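# Fill the carton's empty bottle cell from the steel table

## Task

In the carton, one row is missing the bottle at its end. Take a bottle off the steel table, set it into that vacant cell, and open the gripper so the bottle is released.

## Robot and tools

Robot: two arms, left_arm and right_arm. The names do not tell you which side of a camera image an arm appears on. Each arm ends in a parallel gripper. Its fingers extend along the gripper's own +z axis and close along its y axis. The reported hand point sits between the finger pads, roughly 1 cm back from the tips.

Frames: result lines give each gripper's end_effector_position (metres) and end_effector_quat_wxyz in a shared scene frame. The origin is on the table surface midway between the arms. +x points out over the table, +z points up, and left_arm sits toward +y. Printed positions can be slightly wrong, more so when an arm reaches far. Motion commands, by contrast, are offsets in each gripper's own axes.

The 14-number row, shared by execute_actions and move: a single flat list covering both arms. The order is dx, dy, dz, rx, ry, rz, opening for left_arm, then those seven again for right_arm. Every value must lie in [-1, 1], and all 14 are required even when one arm stays still. dx..rz are offsets, not poses. They are measured from that gripper's pose in the most recent result that showed it. Before any such result exists in the scene, and for later calls within the same reply, they are measured from where the gripper is when the action begins. Scale: 1.0 equals 0.6 m of translation or 180 degrees of rotation. rx, ry, rz form one rotation vector. Opening is absolute rather than an offset: +1 is fully open (0.094 m) and -1 is closed.

execute_actions: takes "actions", a list holding one item or none, plus an optional "pictures" boolean. Pictures are included by default.
- An empty list only reports the current state.
- {"rows": [...], "steps": n} runs 1 to 15 control steps of 1/30 s each; steps defaults to 15. Each row covers one step, and the final row repeats if there are fewer rows than steps. Every row is counted from the same base pose, not from the row before it.
- {"steps": n} with no rows is a wait of up to 300 steps. It is counted from the previous result, so your thinking time is included.
If a call is refused, nothing reaches the robot.

move: takes "target", one 14-number row with the same layout and base pose as above. It also takes "speed", the top path speed in m/s from 0.002 to 0.5 (default 0.25); turning is capped at twice that value in rad/s. Each gripper travels in a straight line, and both paths finish together after 0.5 to 10 s. Paths longer than 10 s stop short. The opening is sent as the move starts. Paths ignore obstacles and the other arm. Grippers lag, drift, and can exceed the speed, especially with a nearly straight arm. The result adds a "move:" line giving the ending (done, off_target, moving, held, fault) and any limits that acted. limits=paced means the pose sent was clipped. limits=held means some steps were blocked, after which the arm may jump quickly. The result also gives each gripper's distance to its target and pictures, but no per-step readings.

wait: "seconds", from 0 to 10. The scene runs and nothing new is sent.

zoom_image: "camera" is one of cam_head_left, cam_head_right, cam_left_wrist, cam_right_wrist (each 504x504). "region" is [x0, y0, x1, y1] in pixels with (0,0) at top-left, at most 504 by 504. It returns an enlarged view of that camera's latest image.

finished_scene: "scene" is the number of the current scene. Call it only after the bottle is in the cell and released.

Controller behaviour: on each step, the commanded pose is limited to within 70 mm and 16 degrees of the measured pose. Damped inverse kinematics then chase it, putting position ahead of orientation. After an action ends, an arm continues only to its last clipped pose, so large moves may need several actions. Check the reported pose and send the remainder. Arms usually end a centimetre or more low. A zero offset pulls the arm back to its base pose rather than holding it, and repeated zeros can let it sag. To keep an arm in place, send the offset back to its intended pose in the first call of a reply and zeros after that, aiming higher if it still droops. A result with nothing kept back shows a "Hand target" line per arm. A "pose unreachable" line means the clearance check changed or blocked the named arm's command, and HELD marks the affected steps. Joint ranges (rad): waist -2.618 to 3.054, shoulder 0 to 3.142, elbow 0 to 3.142, wrist pitch -1.571 to 1.571, wrist yaw -1.571 to 1.571, wrist roll -2.094 to 2.094. Elbows cannot fully straighten.

Gripping: grip_measured is the measured finger opening on the command scale; the last joint value gives it in metres. Readings may be off by about 1 mm per gripper. To hold the bottle, command about 0.03 below grip_measured, or less for a gentler grip. Pads press hardest at first contact.

The simulation keeps running while you think and write. Fingers keep moving toward their last command during that time.

Cautions: never push a bottle, the carton or anything else off the table. Avoid drops, slips, slamming and hard pushes. Faster moves and targets set deeper past contact press harder, so approach slowly. Keep the arms from striking or pressing each other. Objects you hold may occasionally be tugged, and loose items nudged. Holding a load heats motors. A MOTOR HOT line appears from 75 °C. At 90 °C the arm halts for 10 s, and it halts again later if the motor still reads 90 °C or more. At 100 °C the arm goes limp and falls. These stops show as OVER-TEMPERATURE FAULT lines, so do not hold the bottle longer than needed.

Each tool is called by a JSON object that holds its "fn" and its "kwargs", one argument or row to a line.

## Session

{"fn": "execute_actions", "kwargs": {
  "actions": []
}}

Scene clock: 0.00 s of 5360.00 s.
left_arm: end_effector_position=(+0.5244, +0.5282, +0.3005) grip_measured=+1.000 end_effector_quat_wxyz=(+0.571, -0.517, +0.490, -0.408) | right_arm: end_effector_position=(+0.0727, -0.5925, +0.3159) grip_measured=+1.000 end_effector_quat_wxyz=(+0.652, +0.432, +0.549, -0.295)
Joint positions: left_arm=[ 0.591  1.813  1.289  0.508  0.448 -1.426  0.094] | right_arm=[-1.893  0.331  0.518 -0.152 -0.793  0.268  0.094]
Joint velocities: left_arm=[-0.002  0.012 -0.007 -0.095 -0.081  0.051  0.   ] | right_arm=[-0.022  0.027 -0.002  0.037 -0.051 -0.022  0.   ]
Motor temperatures (°C, as the motors report them): left_arm=[19 23 23 20 19 20] | right_arm=[21 34 25 26 20 17]
Hand target (left_arm): +0.524, +0.528, +0.305; +0.575, -0.513, +0.491, -0.406
Hand target (right_arm): +0.073, -0.591, +0.319; +0.653, +0.428, +0.549, -0.298

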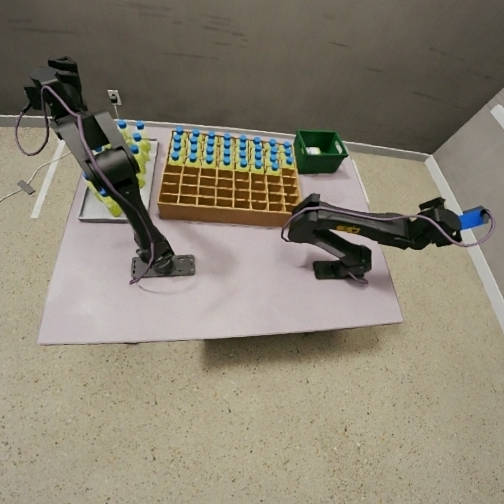

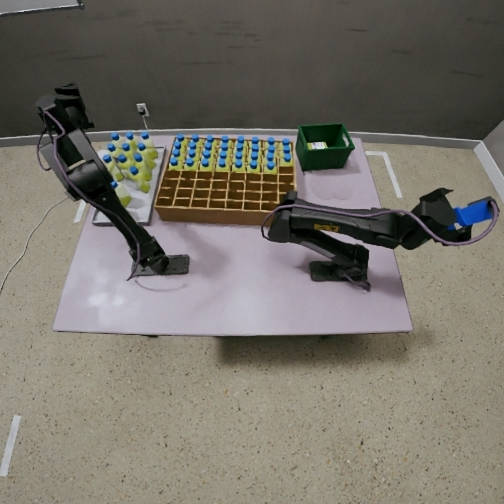

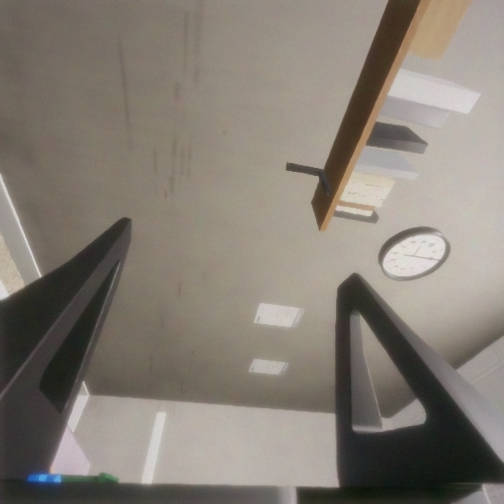

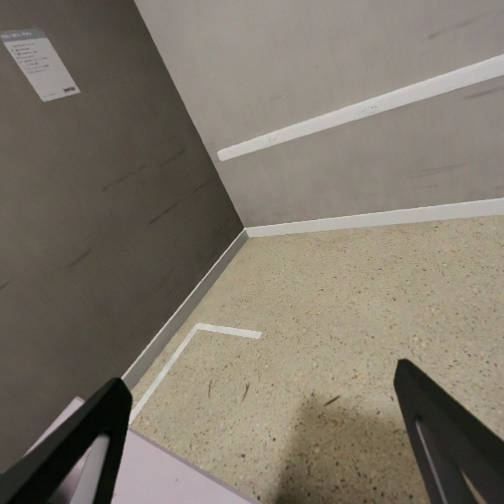

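{"fn": "zoom_image", "kwargs": {
  "camera": "cam_head_right",
  "region": [70,110,370,250]
}}

{"fn": "zoom_image", "kwargs": {
  "camera": "cam_head_left",
  "region": [60,100,200,240]
}}

{"fn": "zoom_image", "kwargs": {
  "camera": "cam_head_right",
  "region": [80,115,200,235]
}}

Region (70, 110, 370, 250) of cam_head_right's 504x504 image, scaled by 1.680, with more detail than that image has; it fills the top 235 rows of this view, and the rest is white.

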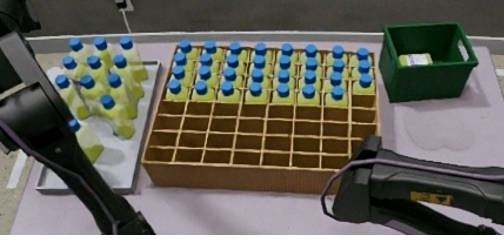

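Region (60, 100, 200, 240) of cam_head_left's 504x504 image, scaled by 3.600, with more detail than that image has.

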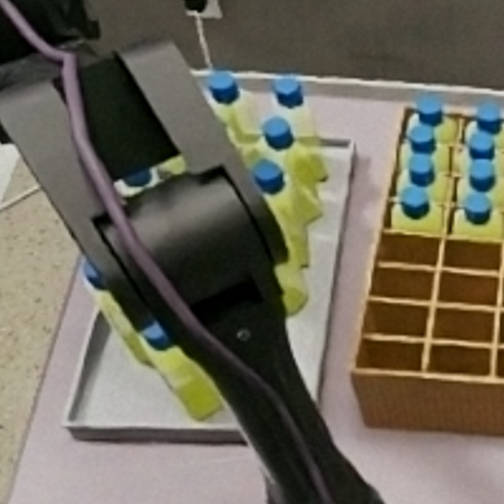

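Region (80, 115, 200, 235) of cam_head_right's 504x504 image, scaled by 4.200, with more detail than that image has.

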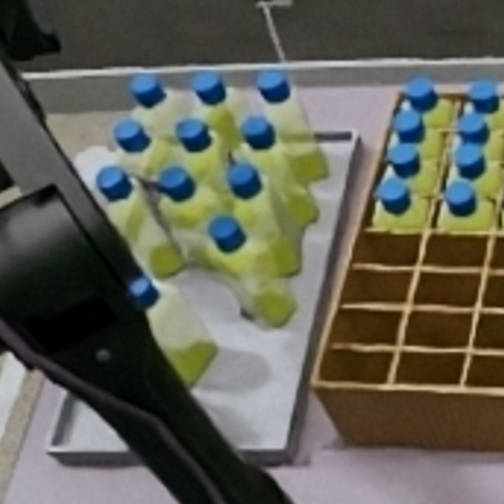

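{"fn": "move", "kwargs": {
  "target": [0.1455,0.0383,-0.4918,-0.2547,0.1219,0.3840,0.3, 0.1472,0.4922,-0.058,-0.174,0.2458,-0.1416,0.3],
  "speed": 0.2
}}

Scene clock: 116.90 s of 5360.00 s.
left_arm: end_effector_position=(+0.2547, +0.4013, +0.2742) grip_measured=+0.302 end_effector_quat_wxyz=(+0.378, -0.250, +0.884, +0.109) | right_arm: end_effector_position=(+0.3347, -0.4233, +0.3006) grip_measured=+0.302 end_effector_quat_wxyz=(+0.423, +0.202, +0.879, -0.086)
Joint positions: left_arm=[ 0.537  0.926  1.164 -1.     0.02   0.025  0.061] | right_arm=[-0.007  1.152  1.316 -0.889  0.329  0.303  0.061]
Joint velocities: left_arm=[-0.012 -0.007  0.007  0.007 -0.022  0.007  0.   ] | right_arm=[ 0.002 -0.007  0.002 -0.007 -0.007 -0.051 -0.   ]
Motor temperatures (°C, as the motors report them): left_arm=[19 28 26 27 19 20] | right_arm=[21 32 28 31 20 17]
Hand target (left_arm): +0.248, +0.396, +0.268; +0.369, -0.246, +0.889, +0.111
Hand target (right_arm): +0.336, -0.420, +0.304; +0.421, +0.197, +0.881, -0.083
Off the commanded pose (left_arm): 0.013 m, 2 deg.
Off the commanded pose (right_arm): 0.006 m, 2 deg.
After step 90, 109.60 s passed at rest.
move: off_target (left_arm)

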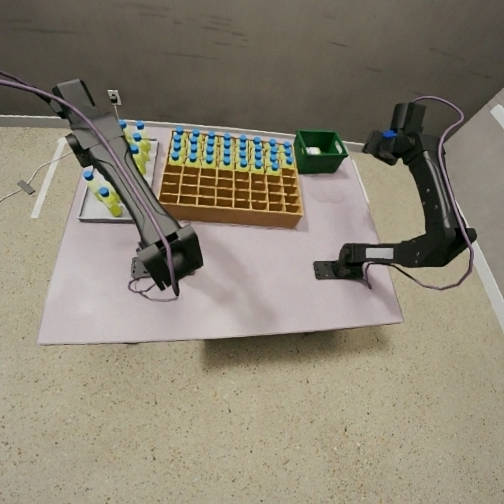

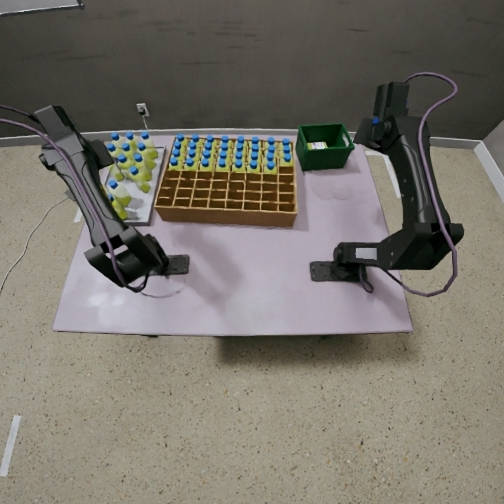

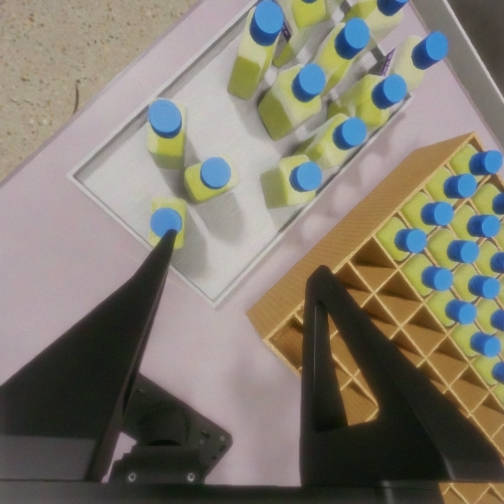

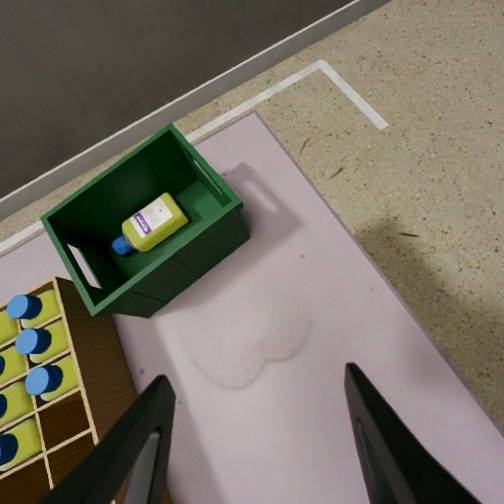

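{"fn": "zoom_image", "kwargs": {
  "camera": "cam_left_wrist",
  "region": [110,80,290,260]
}}

Region (110, 80, 290, 260) of cam_left_wrist's 504x504 image, scaled by 2.800, with more detail than that image has.

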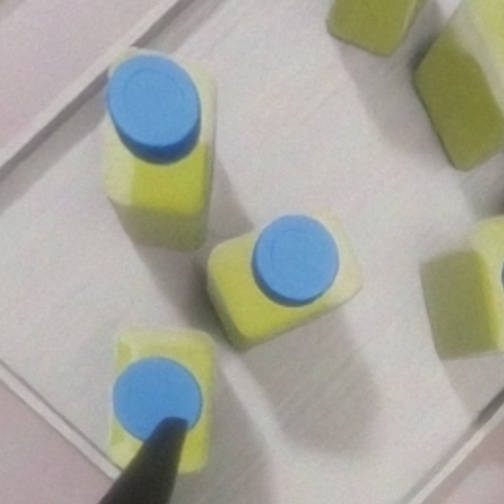

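{"fn": "move", "kwargs": {
  "target": [0.0892,0.066,0.1098,-0.0362,0.0076,-0.037,0.05, 0.2123,0.3662,-0.252,-0.287,0.0336,-0.265,0.3],
  "speed": 0.12
}}

Scene clock: 242.37 s of 5360.00 s.
left_arm: end_effector_position=(+0.2468, +0.4378, +0.1886) grip_measured=+0.052 end_effector_quat_wxyz=(+0.352, -0.317, +0.871, +0.125) | right_arm: end_effector_position=(+0.2520, -0.1421, +0.2963) grip_measured=+0.302 end_effector_quat_wxyz=(+0.354, -0.343, +0.858, +0.144)
Joint positions: left_arm=[ 0.654  0.915  0.833 -0.722  0.009  0.001  0.049] | right_arm=[ 0.73   1.206  1.404 -0.985 -0.02  -0.014  0.061]
Joint velocities: left_arm=[-0.012 -0.002 -0.027  0.051 -0.007  0.037  0.   ] | right_arm=[-0.002 -0.002  0.002  0.007 -0.051 -0.037  0.001]
Motor temperatures (°C, as the motors report them): left_arm=[19 25 25 27 19 20] | right_arm=[21 30 30 31 19 17]
Hand target (left_arm): +0.243, +0.441, +0.190; +0.359, -0.324, +0.865, +0.134
Hand target (right_arm): +0.251, -0.136, +0.302; +0.356, -0.352, +0.852, +0.150
Off the commanded pose (left_arm): 0.005 m, 2 deg.
Off the commanded pose (right_arm): 0.005 m, 1 deg.
After step 90, 117.00 s passed at rest.
move: done

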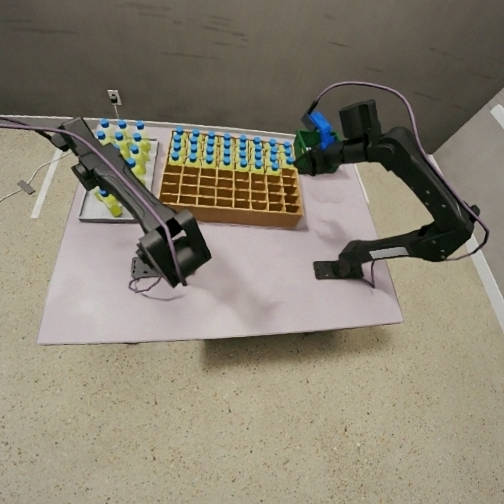

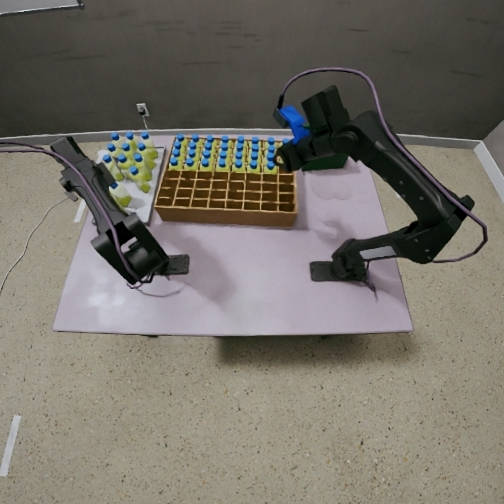

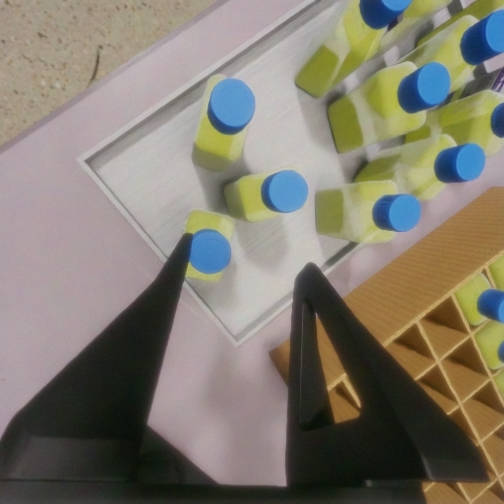

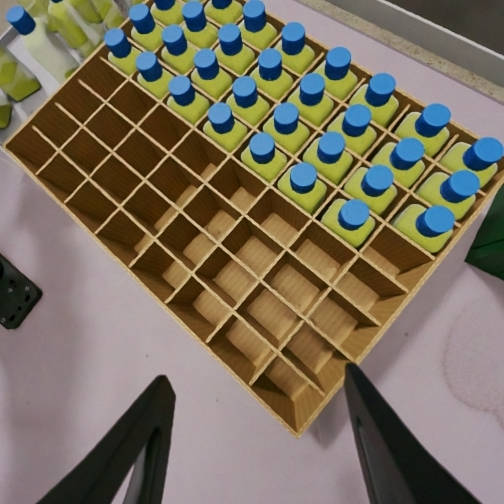

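{"fn": "zoom_image", "kwargs": {
  "camera": "cam_left_wrist",
  "region": [150,150,350,350]
}}

Region (150, 150, 350, 350) of cam_left_wrist's 504x504 image, scaled by 2.520, with more detail than that image has.

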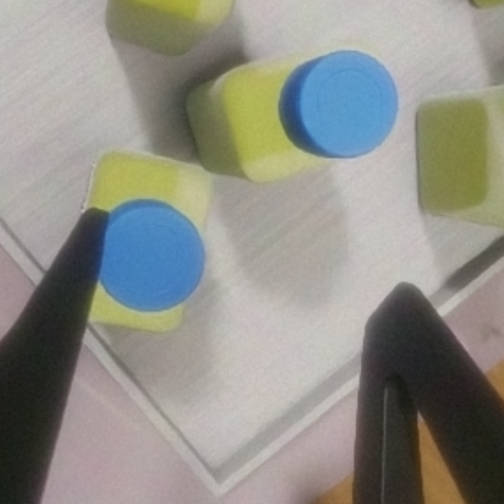

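{"fn": "move", "kwargs": {
  "target": [0.0777,0.0082,0.0718,-0.0057,-0.0117,-0.0032,0.05, 0,0,0,0,0,0,0.3],
  "speed": 0.05
}}

Scene clock: 278.30 s of 5360.00 s.
left_arm: end_effector_position=(+0.2440, +0.4355, +0.1221) grip_measured=+0.052 end_effector_quat_wxyz=(+0.357, -0.317, +0.869, +0.127) | right_arm: end_effector_position=(+0.2518, -0.1419, +0.2965) grip_measured=+0.302 end_effector_quat_wxyz=(+0.354, -0.344, +0.858, +0.144)
Joint positions: left_arm=[ 0.654  0.877  0.548 -0.464  0.008  0.     0.049] | right_arm=[ 0.73   1.206  1.405 -0.985 -0.021 -0.016  0.061]
Joint velocities: left_arm=[-0.007 -0.017  0.012 -0.037 -0.037  0.007 -0.001] | right_arm=[-0.017 -0.012 -0.022 -0.139  0.007  0.007 -0.001]
Motor temperatures (°C, as the motors report them): left_arm=[19 25 25 28 19 20] | right_arm=[21 30 30 31 19 17]
Hand target (left_arm): +0.241, +0.439, +0.125; +0.366, -0.323, +0.862, +0.136
Hand target (right_arm): +0.252, -0.142, +0.296; +0.354, -0.343, +0.858, +0.144
Off the commanded pose (left_arm): 0.005 m, 2 deg.
Off the commanded pose (right_arm): 0.000 m, 0 deg.
After step 90, 31.13 s passed at rest.
move: done

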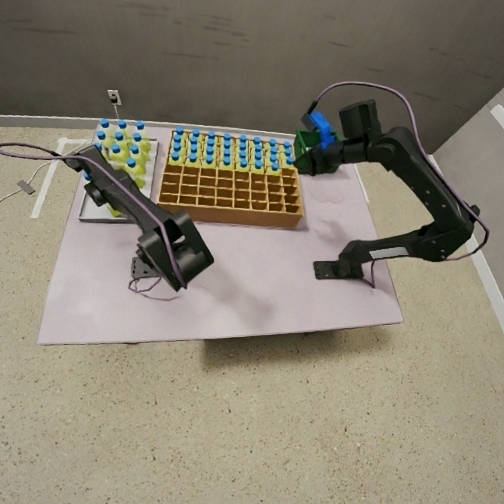

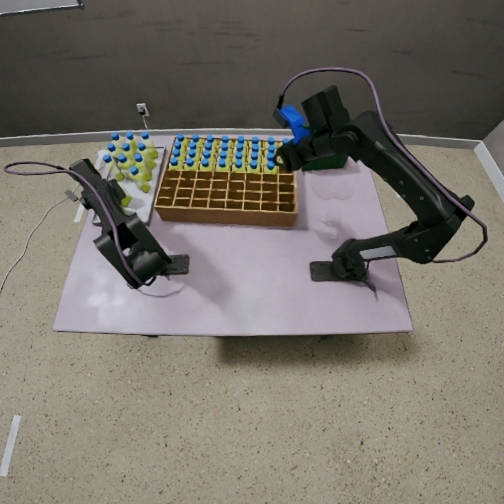

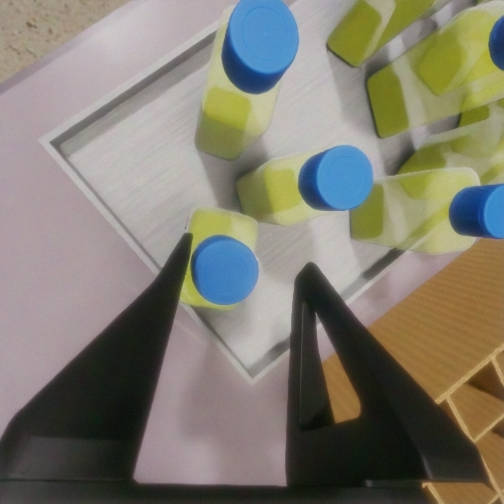

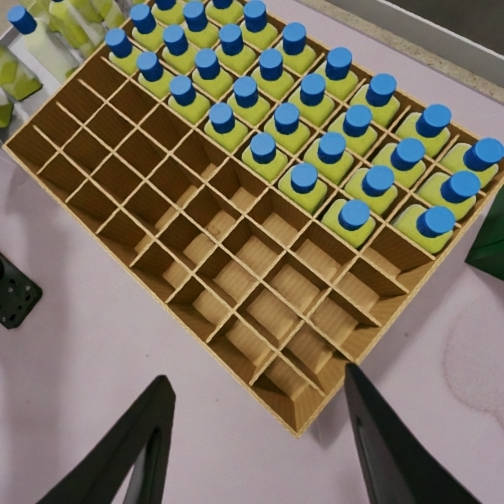

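{"fn": "zoom_image", "kwargs": {
  "camera": "cam_left_wrist",
  "region": [160,190,340,370]
}}

Region (160, 190, 340, 370) of cam_left_wrist's 504x504 image, scaled by 2.800, with more detail than that image has.

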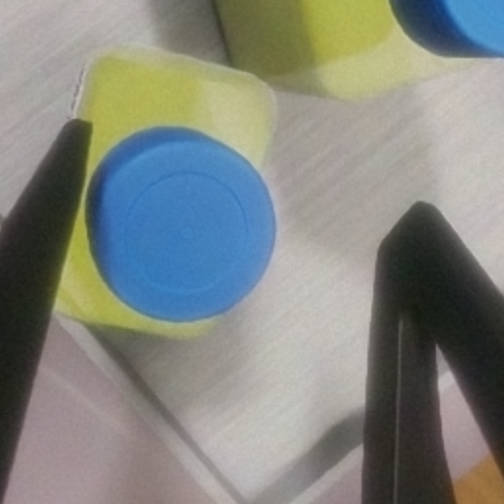

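{"fn": "move", "kwargs": {
  "target": [0.0243,0.0112,0.0133,-0.0054,-0.0081,-0.0029,0.12, 0,0,0,0,0,0,0.3],
  "speed": 0.02
}}

Scene clock: 302.47 s of 5360.00 s.
left_arm: end_effector_position=(+0.2378, +0.4356, +0.1036) grip_measured=+0.118 end_effector_quat_wxyz=(+0.356, -0.323, +0.867, +0.130) | right_arm: end_effector_position=(+0.2518, -0.1419, +0.2965) grip_measured=+0.302 end_effector_quat_wxyz=(+0.354, -0.344, +0.858, +0.144)
Joint positions: left_arm=[ 0.668  0.864  0.47  -0.4    0.008  0.002  0.053] | right_arm=[ 0.73   1.206  1.405 -0.985 -0.021 -0.016  0.061]
Joint velocities: left_arm=[ 0.017 -0.007  0.022  0.037 -0.066 -0.007 -0.   ] | right_arm=[-0.007 -0.027 -0.002  0.007 -0.066  0.007 -0.001]
Motor temperatures (°C, as the motors report them): left_arm=[19 25 25 28 19 20] | right_arm=[21 29 29 31 19 17]
Hand target (left_arm): +0.236, +0.438, +0.106; +0.366, -0.322, +0.862, +0.137
Hand target (right_arm): +0.252, -0.142, +0.296; +0.354, -0.344, +0.858, +0.144
Off the commanded pose (left_arm): 0.004 m, 2 deg.
Off the commanded pose (right_arm): 0.000 m, 0 deg.
After step 90, 20.03 s passed at rest.
move: done

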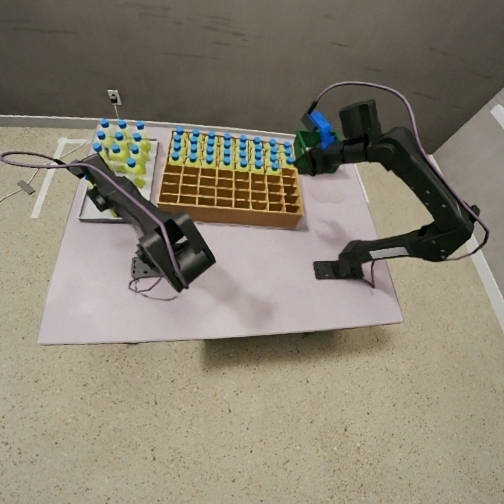

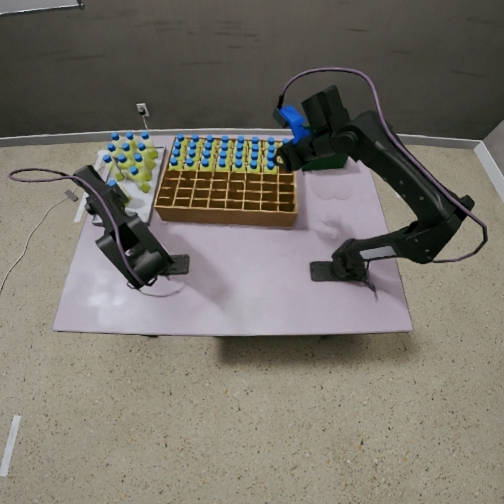

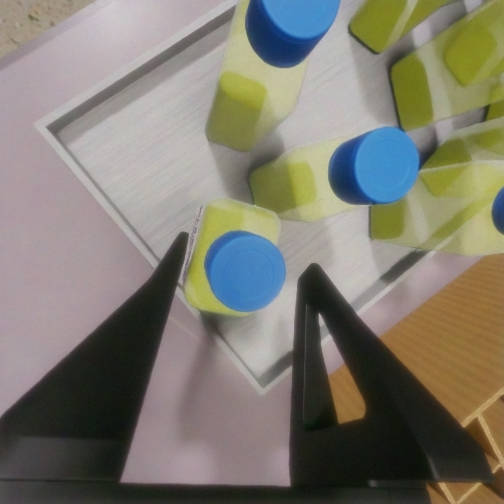

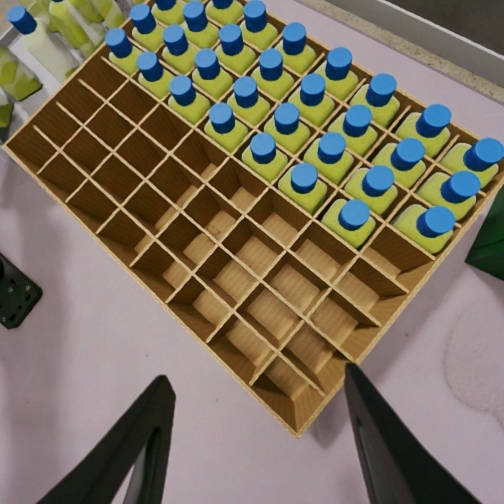

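{"fn": "zoom_image", "kwargs": {
  "camera": "cam_left_wrist",
  "region": [160,190,340,370]
}}

Region (160, 190, 340, 370) of cam_left_wrist's 504x504 image, scaled by 2.800, with more detail than that image has.

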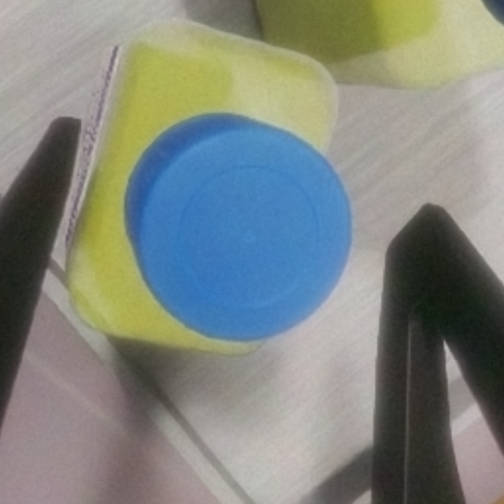

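{"fn": "move", "kwargs": {
  "target": [0.0085,0.0013,0.0102,-0.0054,-0.0081,-0.0029,0.12, 0,0,0,0,0,0,0.3],
  "speed": 0.015
}}

Scene clock: 325.83 s of 5360.00 s.
left_arm: end_effector_position=(+0.2367, +0.4384, +0.0970) grip_measured=+0.118 end_effector_quat_wxyz=(+0.361, -0.331, +0.861, +0.137) | right_arm: end_effector_position=(+0.2518, -0.1419, +0.2965) grip_measured=+0.302 end_effector_quat_wxyz=(+0.354, -0.344, +0.858, +0.144)
Joint positions: left_arm=[ 0.668  0.864  0.433 -0.347 -0.008 -0.013  0.053] | right_arm=[ 0.73   1.206  1.405 -0.985 -0.021 -0.016  0.061]
Joint velocities: left_arm=[-0.007  0.012 -0.007  0.022  0.037 -0.051 -0.001] | right_arm=[-0.007  0.007  0.017 -0.051 -0.051 -0.007  0.   ]
Motor temperatures (°C, as the motors report them): left_arm=[19 24 25 28 19 20] | right_arm=[21 29 28 32 19 17]
Hand target (left_arm): +0.238, +0.436, +0.096; +0.365, -0.328, +0.860, +0.139
Hand target (right_arm): +0.252, -0.142, +0.296; +0.354, -0.344, +0.858, +0.144
Off the commanded pose (left_arm): 0.002 m, 1 deg.
Off the commanded pose (right_arm): 0.000 m, 0 deg.
After step 90, 19.20 s passed at rest.
move: done

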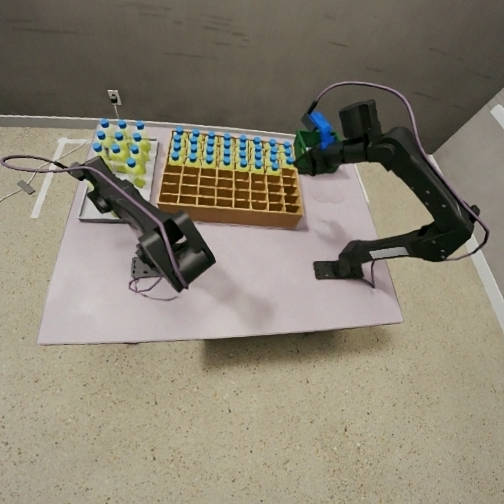

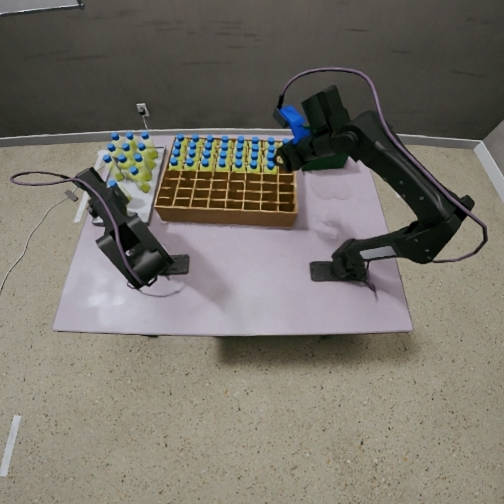

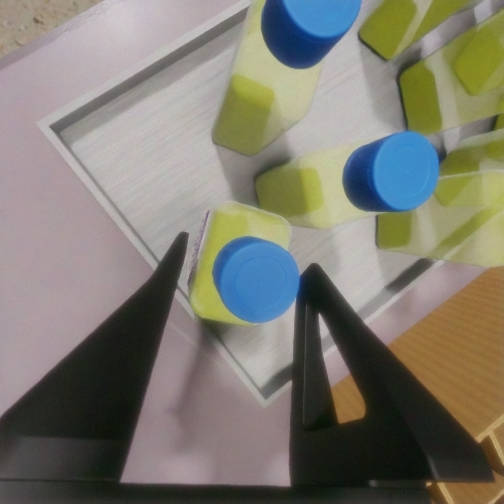

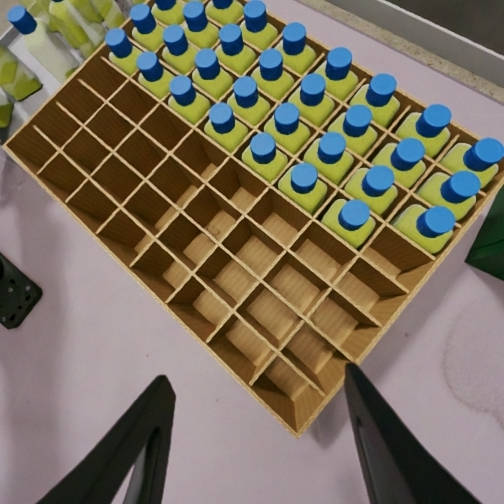

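{"fn": "move", "kwargs": {
  "target": [0.001,-0.0045,-0.001,0,0,0,-0.2, 0,0,0,0,0,0,0.3],
  "speed": 0.01
}}

Scene clock: 334.53 s of 5360.00 s.
left_arm: end_effector_position=(+0.2373, +0.4388, +0.0977) grip_measured=-0.198 end_effector_quat_wxyz=(+0.363, -0.334, +0.859, +0.138) | right_arm: end_effector_position=(+0.2518, -0.1419, +0.2965) grip_measured=+0.302 end_effector_quat_wxyz=(+0.354, -0.344, +0.858, +0.144)
Joint positions: left_arm=[ 0.664  0.864  0.433 -0.343 -0.014 -0.021  0.038] | right_arm=[ 0.73   1.206  1.405 -0.985 -0.021 -0.016  0.061]
Joint velocities: left_arm=[-0.007  0.017  0.002  0.081  0.007 -0.051  0.001] | right_arm=[-0.017 -0.012 -0.002  0.022 -0.037 -0.022  0.   ]
Motor temperatures (°C, as the motors report them): left_arm=[19 24 25 28 19 20] | right_arm=[21 29 28 32 19 17]
Hand target (left_arm): +0.238, +0.436, +0.097; +0.361, -0.331, +0.861, +0.137
Hand target (right_arm): +0.252, -0.142, +0.296; +0.354, -0.344, +0.858, +0.144
Off the commanded pose (left_arm): 0.003 m, 0 deg.
Off the commanded pose (right_arm): 0.000 m, 0 deg.
After step 90, 5.00 s passed at rest.
move: done

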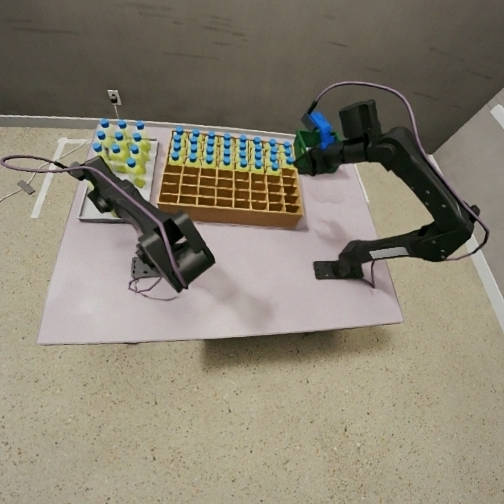

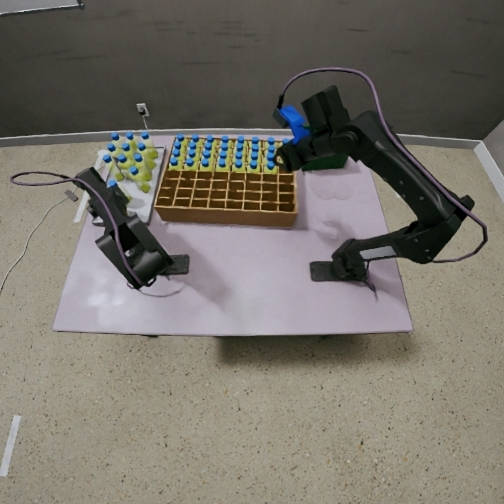

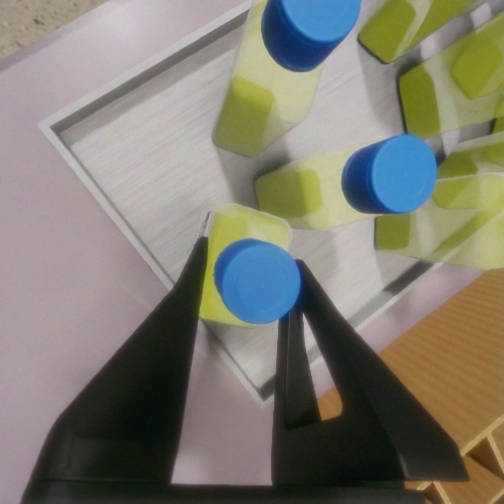

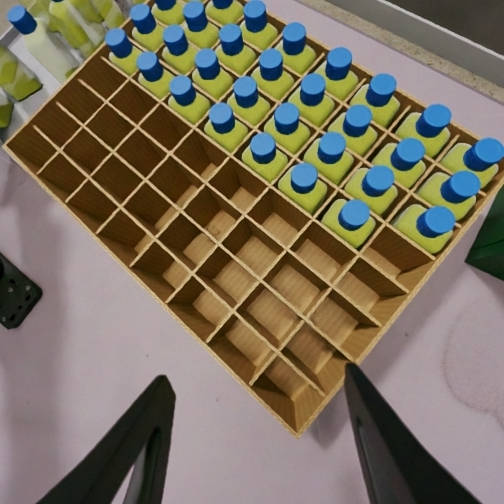

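{"fn": "execute_actions", "kwargs": {
  "actions": [
    {"rows": [[0,-0.003,0,0,0,0,-0.35, 0,0,0,0,0,0,0.3],[0,-0.003,0,0,0,0,-0.35, 0,0,0,0,0,0,0.3],[0,-0.003,0,0,0,0,-0.35, 0,0,0,0,0,0,0.3],[0,-0.003,0,0,0,0,-0.35, 0,0,0,0,0,0,0.3],[0,-0.003,0,0,0,0,-0.35, 0,0,0,0,0,0,0.3],[0,-0.003,0,0,0,0,-0.35, 0,0,0,0,0,0,0.3],[0,-0.003,0,0,0,0,-0.49, 0,0,0,0,0,0,0.3]], "steps": 15}
  ]
}}

Scene clock: 341.53 s of 5360.00 s.
left_arm: end_effector_position=(+0.2371, +0.4390, +0.0977) grip_measured=-0.329 end_effector_quat_wxyz=(+0.363, -0.336, +0.858, +0.137) | right_arm: end_effector_position=(+0.2518, -0.1419, +0.2965) grip_measured=+0.302 end_effector_quat_wxyz=(+0.354, -0.344, +0.858, +0.144)
Joint positions: left_arm=[ 0.664  0.864  0.433 -0.343 -0.015 -0.026  0.032] | right_arm=[ 0.73   1.206  1.405 -0.985 -0.021 -0.016  0.061]
Joint velocities: left_arm=[-0.017 -0.012 -0.002  0.007  0.007 -0.007 -0.001] | right_arm=[-0.002 -0.012 -0.002 -0.081 -0.125  0.051 -0.   ]
Motor temperatures (°C, as the motors report them): left_arm=[19 24 25 28 19 20] | right_arm=[21 29 28 32 19 17]
Hand target (left_arm): +0.238, +0.437, +0.098; +0.363, -0.334, +0.859, +0.138
Hand target (right_arm): +0.252, -0.142, +0.296; +0.354, -0.344, +0.858, +0.144
Off the commanded pose (left_arm): 0.002 m, 0 deg.
Off the commanded pose (right_arm): 0.000 m, 0 deg.
Steps of this call (steps 1 to 90: nothing new was sent; then 3.50 s passed at rest; steps 91 to 105: all 15 steps of this action). Readings (end_effector_position):
91: left_arm (+0.2371, +0.4390, +0.0977) | right_arm (+0.2518, -0.1419, +0.2965)
92: left_arm (+0.2371, +0.4390, +0.0977) | right_arm (+0.2518, -0.1419, +0.2965)
94: left_arm (+0.2371, +0.4390, +0.0977) | right_arm (+0.2518, -0.1419, +0.2965)
98: left_arm (+0.2371, +0.4390, +0.0977) | right_arm (+0.2518, -0.1419, +0.2965)
105: the state above

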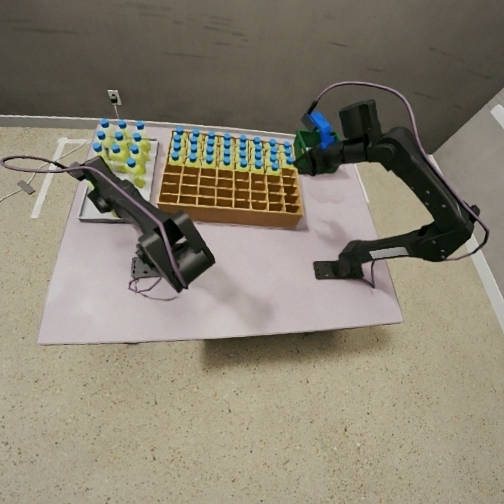

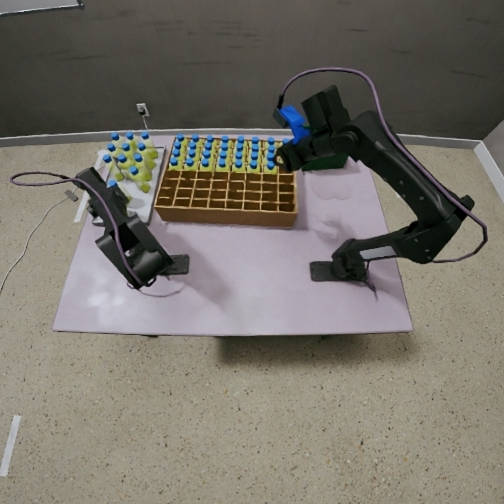

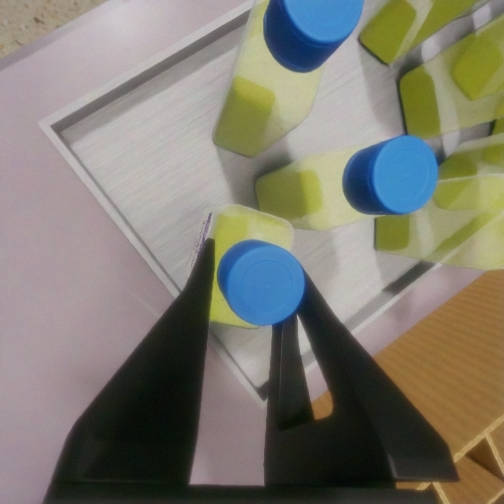

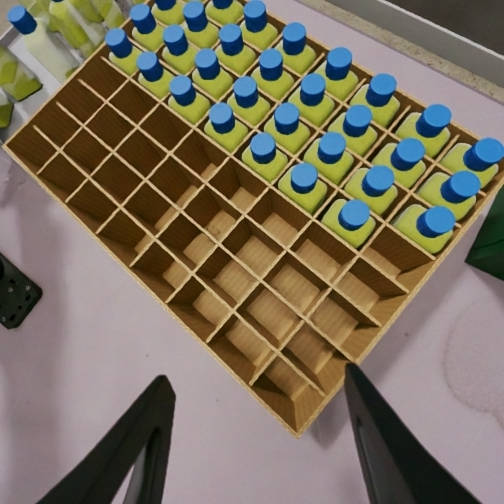

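{"fn": "execute_actions", "kwargs": {
  "actions": [
    {"rows": [[0,0,0,0,0,0,-0.49, 0,0,0,0,0,0,0.3]], "steps": 10}
  ]
}}

Scene clock: 343.90 s of 5360.00 s.
left_arm: end_effector_position=(+0.2371, +0.4390, +0.0977) grip_measured=-0.329 end_effector_quat_wxyz=(+0.363, -0.336, +0.858, +0.137) | right_arm: end_effector_position=(+0.2518, -0.1419, +0.2965) grip_measured=+0.302 end_effector_quat_wxyz=(+0.354, -0.344, +0.858, +0.144)
Joint positions: left_arm=[ 0.664  0.864  0.433 -0.343 -0.015 -0.026  0.032] | right_arm=[ 0.73   1.206  1.405 -0.985 -0.021 -0.016  0.061]
Joint velocities: left_arm=[-0.002 -0.002 -0.002 -0.037 -0.022 -0.081 -0.   ] | right_arm=[-0.007 -0.002 -0.002  0.007  0.022 -0.081  0.   ]
Motor temperatures (°C, as the motors report them): left_arm=[19 24 26 28 19 20] | right_arm=[21 29 28 32 19 17]
Hand target (left_arm): +0.237, +0.439, +0.098; +0.363, -0.336, +0.858, +0.137
Hand target (right_arm): +0.252, -0.142, +0.296; +0.354, -0.344, +0.858, +0.144
Off the commanded pose (left_arm): 0.000 m, 0 deg.
Off the commanded pose (right_arm): 0.000 m, 0 deg.
Steps of this call (steps 1 to 61: nothing new was sent; steps 62 to 71: all 10 steps of this action). Readings (end_effector_position):
62: left_arm (+0.2371, +0.4390, +0.0977) | right_arm (+0.2518, -0.1419, +0.2965)
63: left_arm (+0.2371, +0.4390, +0.0977) | right_arm (+0.2518, -0.1419, +0.2965)
65: left_arm (+0.2371, +0.4390, +0.0977) | right_arm (+0.2518, -0.1419, +0.2965)
69: left_arm (+0.2371, +0.4390, +0.0977) | right_arm (+0.2518, -0.1419, +0.2965)
71: the state above

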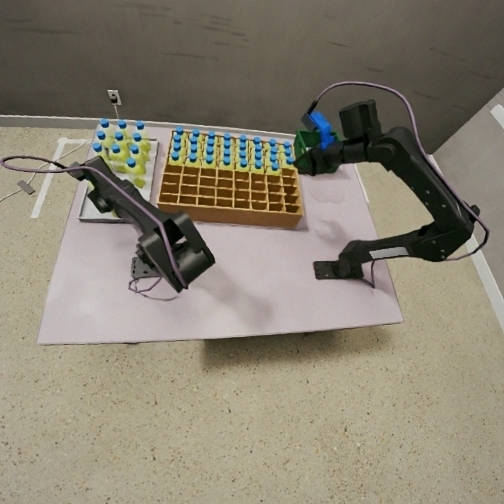

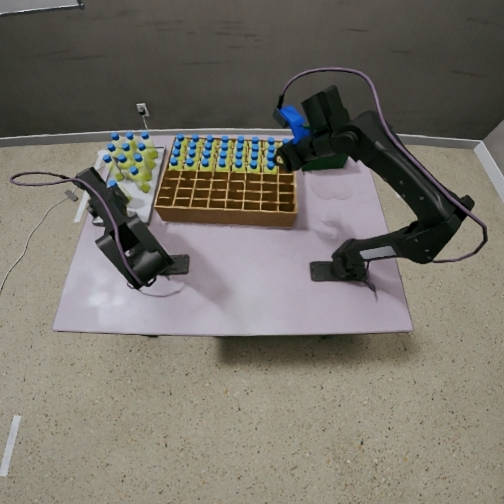

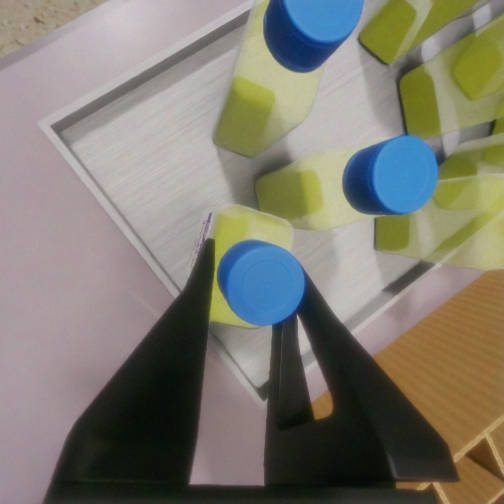

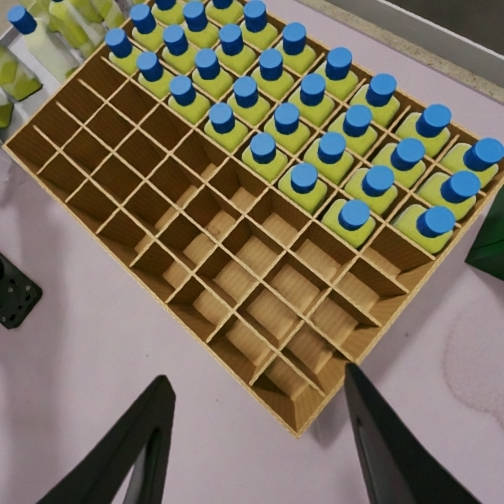

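{"fn": "zoom_image", "kwargs": {
  "camera": "cam_left_wrist",
  "region": [170,190,350,370]
}}

Region (170, 190, 350, 370) of cam_left_wrist's 504x504 image, scaled by 2.800, with more detail than that image has.

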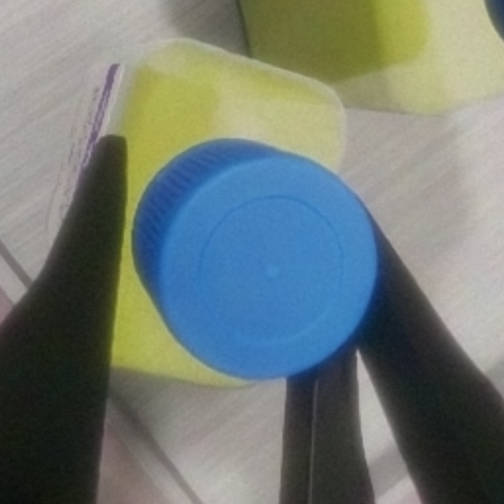

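{"fn": "execute_actions", "kwargs": {
  "actions": [
    {"rows": [[0,0,0,0,0,0,-0.17, 0,0,0,0,0,0,0.3],[0,0,0,0,0,0,-0.17, 0,0,0,0,0,0,0.3],[0,0,0,0,0,0,-0.17, 0,0,0,0,0,0,0.3],[0,0,0,0,0,0,-0.17, 0,0,0,0,0,0,0.3],[0,0,0,0,0,0,-0.17, 0,0,0,0,0,0,0.3],[0,0,0,0,0,0,-0.17, 0,0,0,0,0,0,0.3],[-0.003,0,-0.003,0,0,0,-0.17, 0,0,0,0,0,0,0.3],[-0.006,0,-0.006,0,0,0,-0.17, 0,0,0,0,0,0,0.3],[-0.008,0.002,-0.008,0,0,0,-0.17, 0,0,0,0,0,0,0.3]], "steps": 15}
  ]
}}

Scene clock: 355.30 s of 5360.00 s.
left_arm: end_effector_position=(+0.2361, +0.4381, +0.0963) grip_measured=-0.172 end_effector_quat_wxyz=(+0.359, -0.336, +0.860, +0.136) | right_arm: end_effector_position=(+0.2518, -0.1419, +0.2965) grip_measured=+0.302 end_effector_quat_wxyz=(+0.354, -0.344, +0.858, +0.144)
Joint positions: left_arm=[ 0.664  0.864  0.433 -0.351 -0.015 -0.026  0.039] | right_arm=[ 0.73   1.206  1.405 -0.985 -0.021 -0.016  0.061]
Joint velocities: left_arm=[ 0.007  0.007  0.007 -0.051  0.022  0.007 -0.001] | right_arm=[-0.012  0.002 -0.002 -0.037  0.051  0.022 -0.   ]
Motor temperatures (°C, as the motors report them): left_arm=[19 24 26 28 19 20] | right_arm=[21 29 28 32 19 17]
Hand target (left_arm): +0.236, +0.440, +0.104; +0.363, -0.336, +0.858, +0.137
Hand target (right_arm): +0.252, -0.142, +0.296; +0.354, -0.344, +0.858, +0.144
Off the commanded pose (left_arm): 0.008 m, 0 deg.
Off the commanded pose (right_arm): 0.000 m, 0 deg.
Steps of this call (steps 1 to 90: nothing new was sent; then 7.90 s passed at rest; steps 91 to 105: all 15 steps of this action). Readings (end_effector_position):
91: left_arm (+0.2371, +0.4390, +0.0977) | right_arm (+0.2518, -0.1419, +0.2965)
92: left_arm (+0.2371, +0.4390, +0.0977) | right_arm (+0.2518, -0.1419, +0.2965)
94: left_arm (+0.2371, +0.4390, +0.0977) | right_arm (+0.2518, -0.1419, +0.2965)
98: left_arm (+0.2371, +0.4390, +0.0977) | right_arm (+0.2518, -0.1419, +0.2965)
105: the state above

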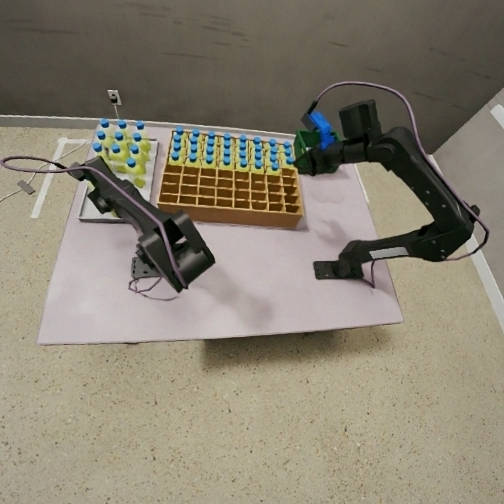

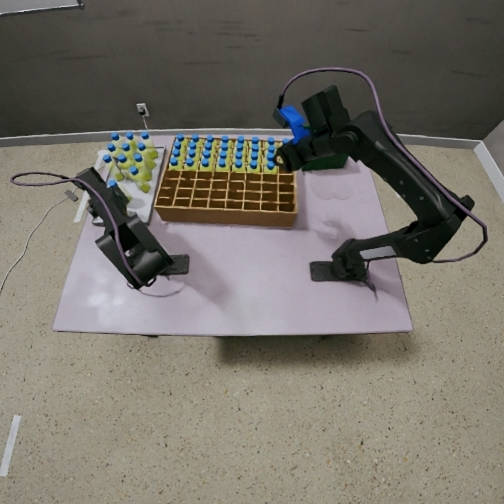

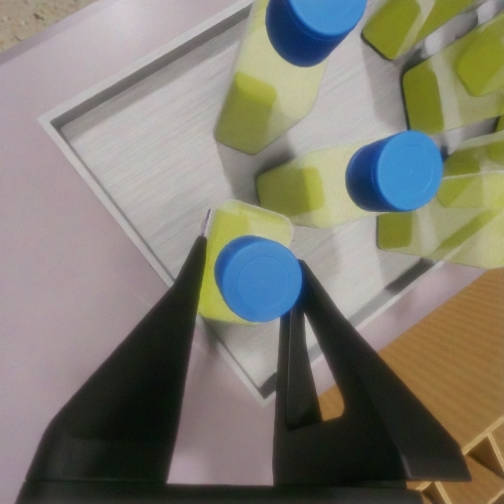

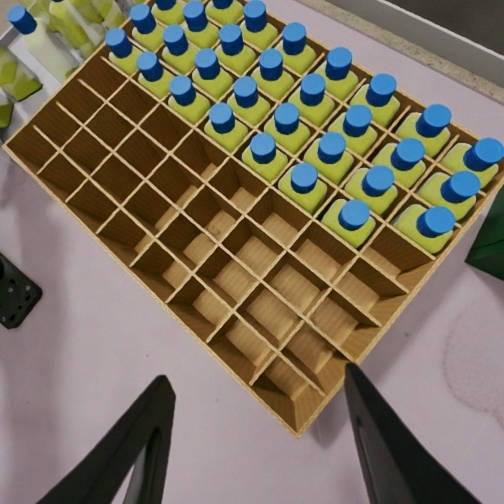

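{"fn": "move", "kwargs": {
  "target": [-0.0153,0,-0.0153,0,-0.005,0,-0.17, 0,0,0,0,0,0,0.3],
  "speed": 0.015
}}

Scene clock: 361.63 s of 5360.00 s.
left_arm: end_effector_position=(+0.2338, +0.4361, +0.0933) grip_measured=-0.172 end_effector_quat_wxyz=(+0.352, -0.337, +0.863, +0.134) | right_arm: end_effector_position=(+0.2518, -0.1419, +0.2965) grip_measured=+0.302 end_effector_quat_wxyz=(+0.354, -0.344, +0.858, +0.144)
Joint positions: left_arm=[ 0.664  0.864  0.433 -0.368 -0.015 -0.026  0.039] | right_arm=[ 0.73   1.206  1.405 -0.985 -0.021 -0.016  0.061]
Joint velocities: left_arm=[ 0.007 -0.027 -0.002 -0.066  0.022 -0.081 -0.001] | right_arm=[ 0.002  0.012  0.012 -0.007 -0.007  0.007 -0.001]
Motor temperatures (°C, as the motors report them): left_arm=[19 24 26 28 19 20] | right_arm=[21 29 28 32 19 17]
Hand target (left_arm): +0.236, +0.438, +0.109; +0.366, -0.335, +0.857, +0.139
Hand target (right_arm): +0.252, -0.142, +0.296; +0.354, -0.344, +0.858, +0.144
Off the commanded pose (left_arm): 0.016 m, 2 deg.
Off the commanded pose (right_arm): 0.000 m, 0 deg.
After step 90, 2.23 s passed at rest.
move: off_target (left_arm)

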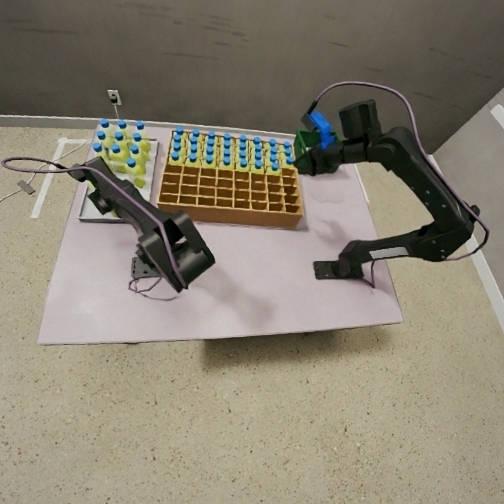

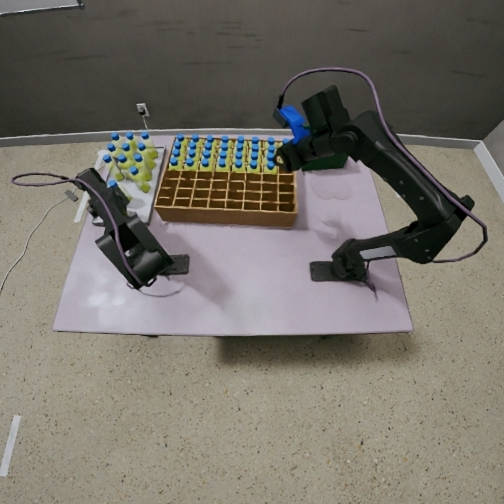

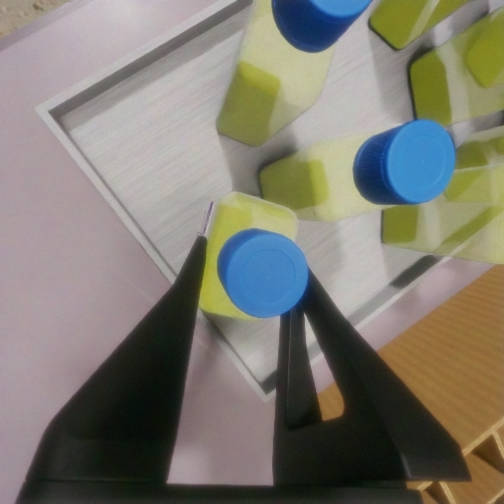

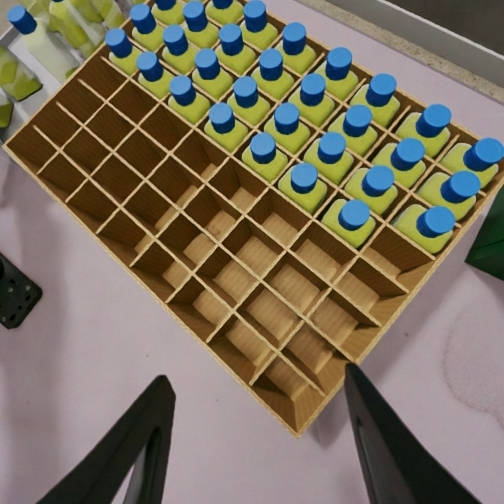

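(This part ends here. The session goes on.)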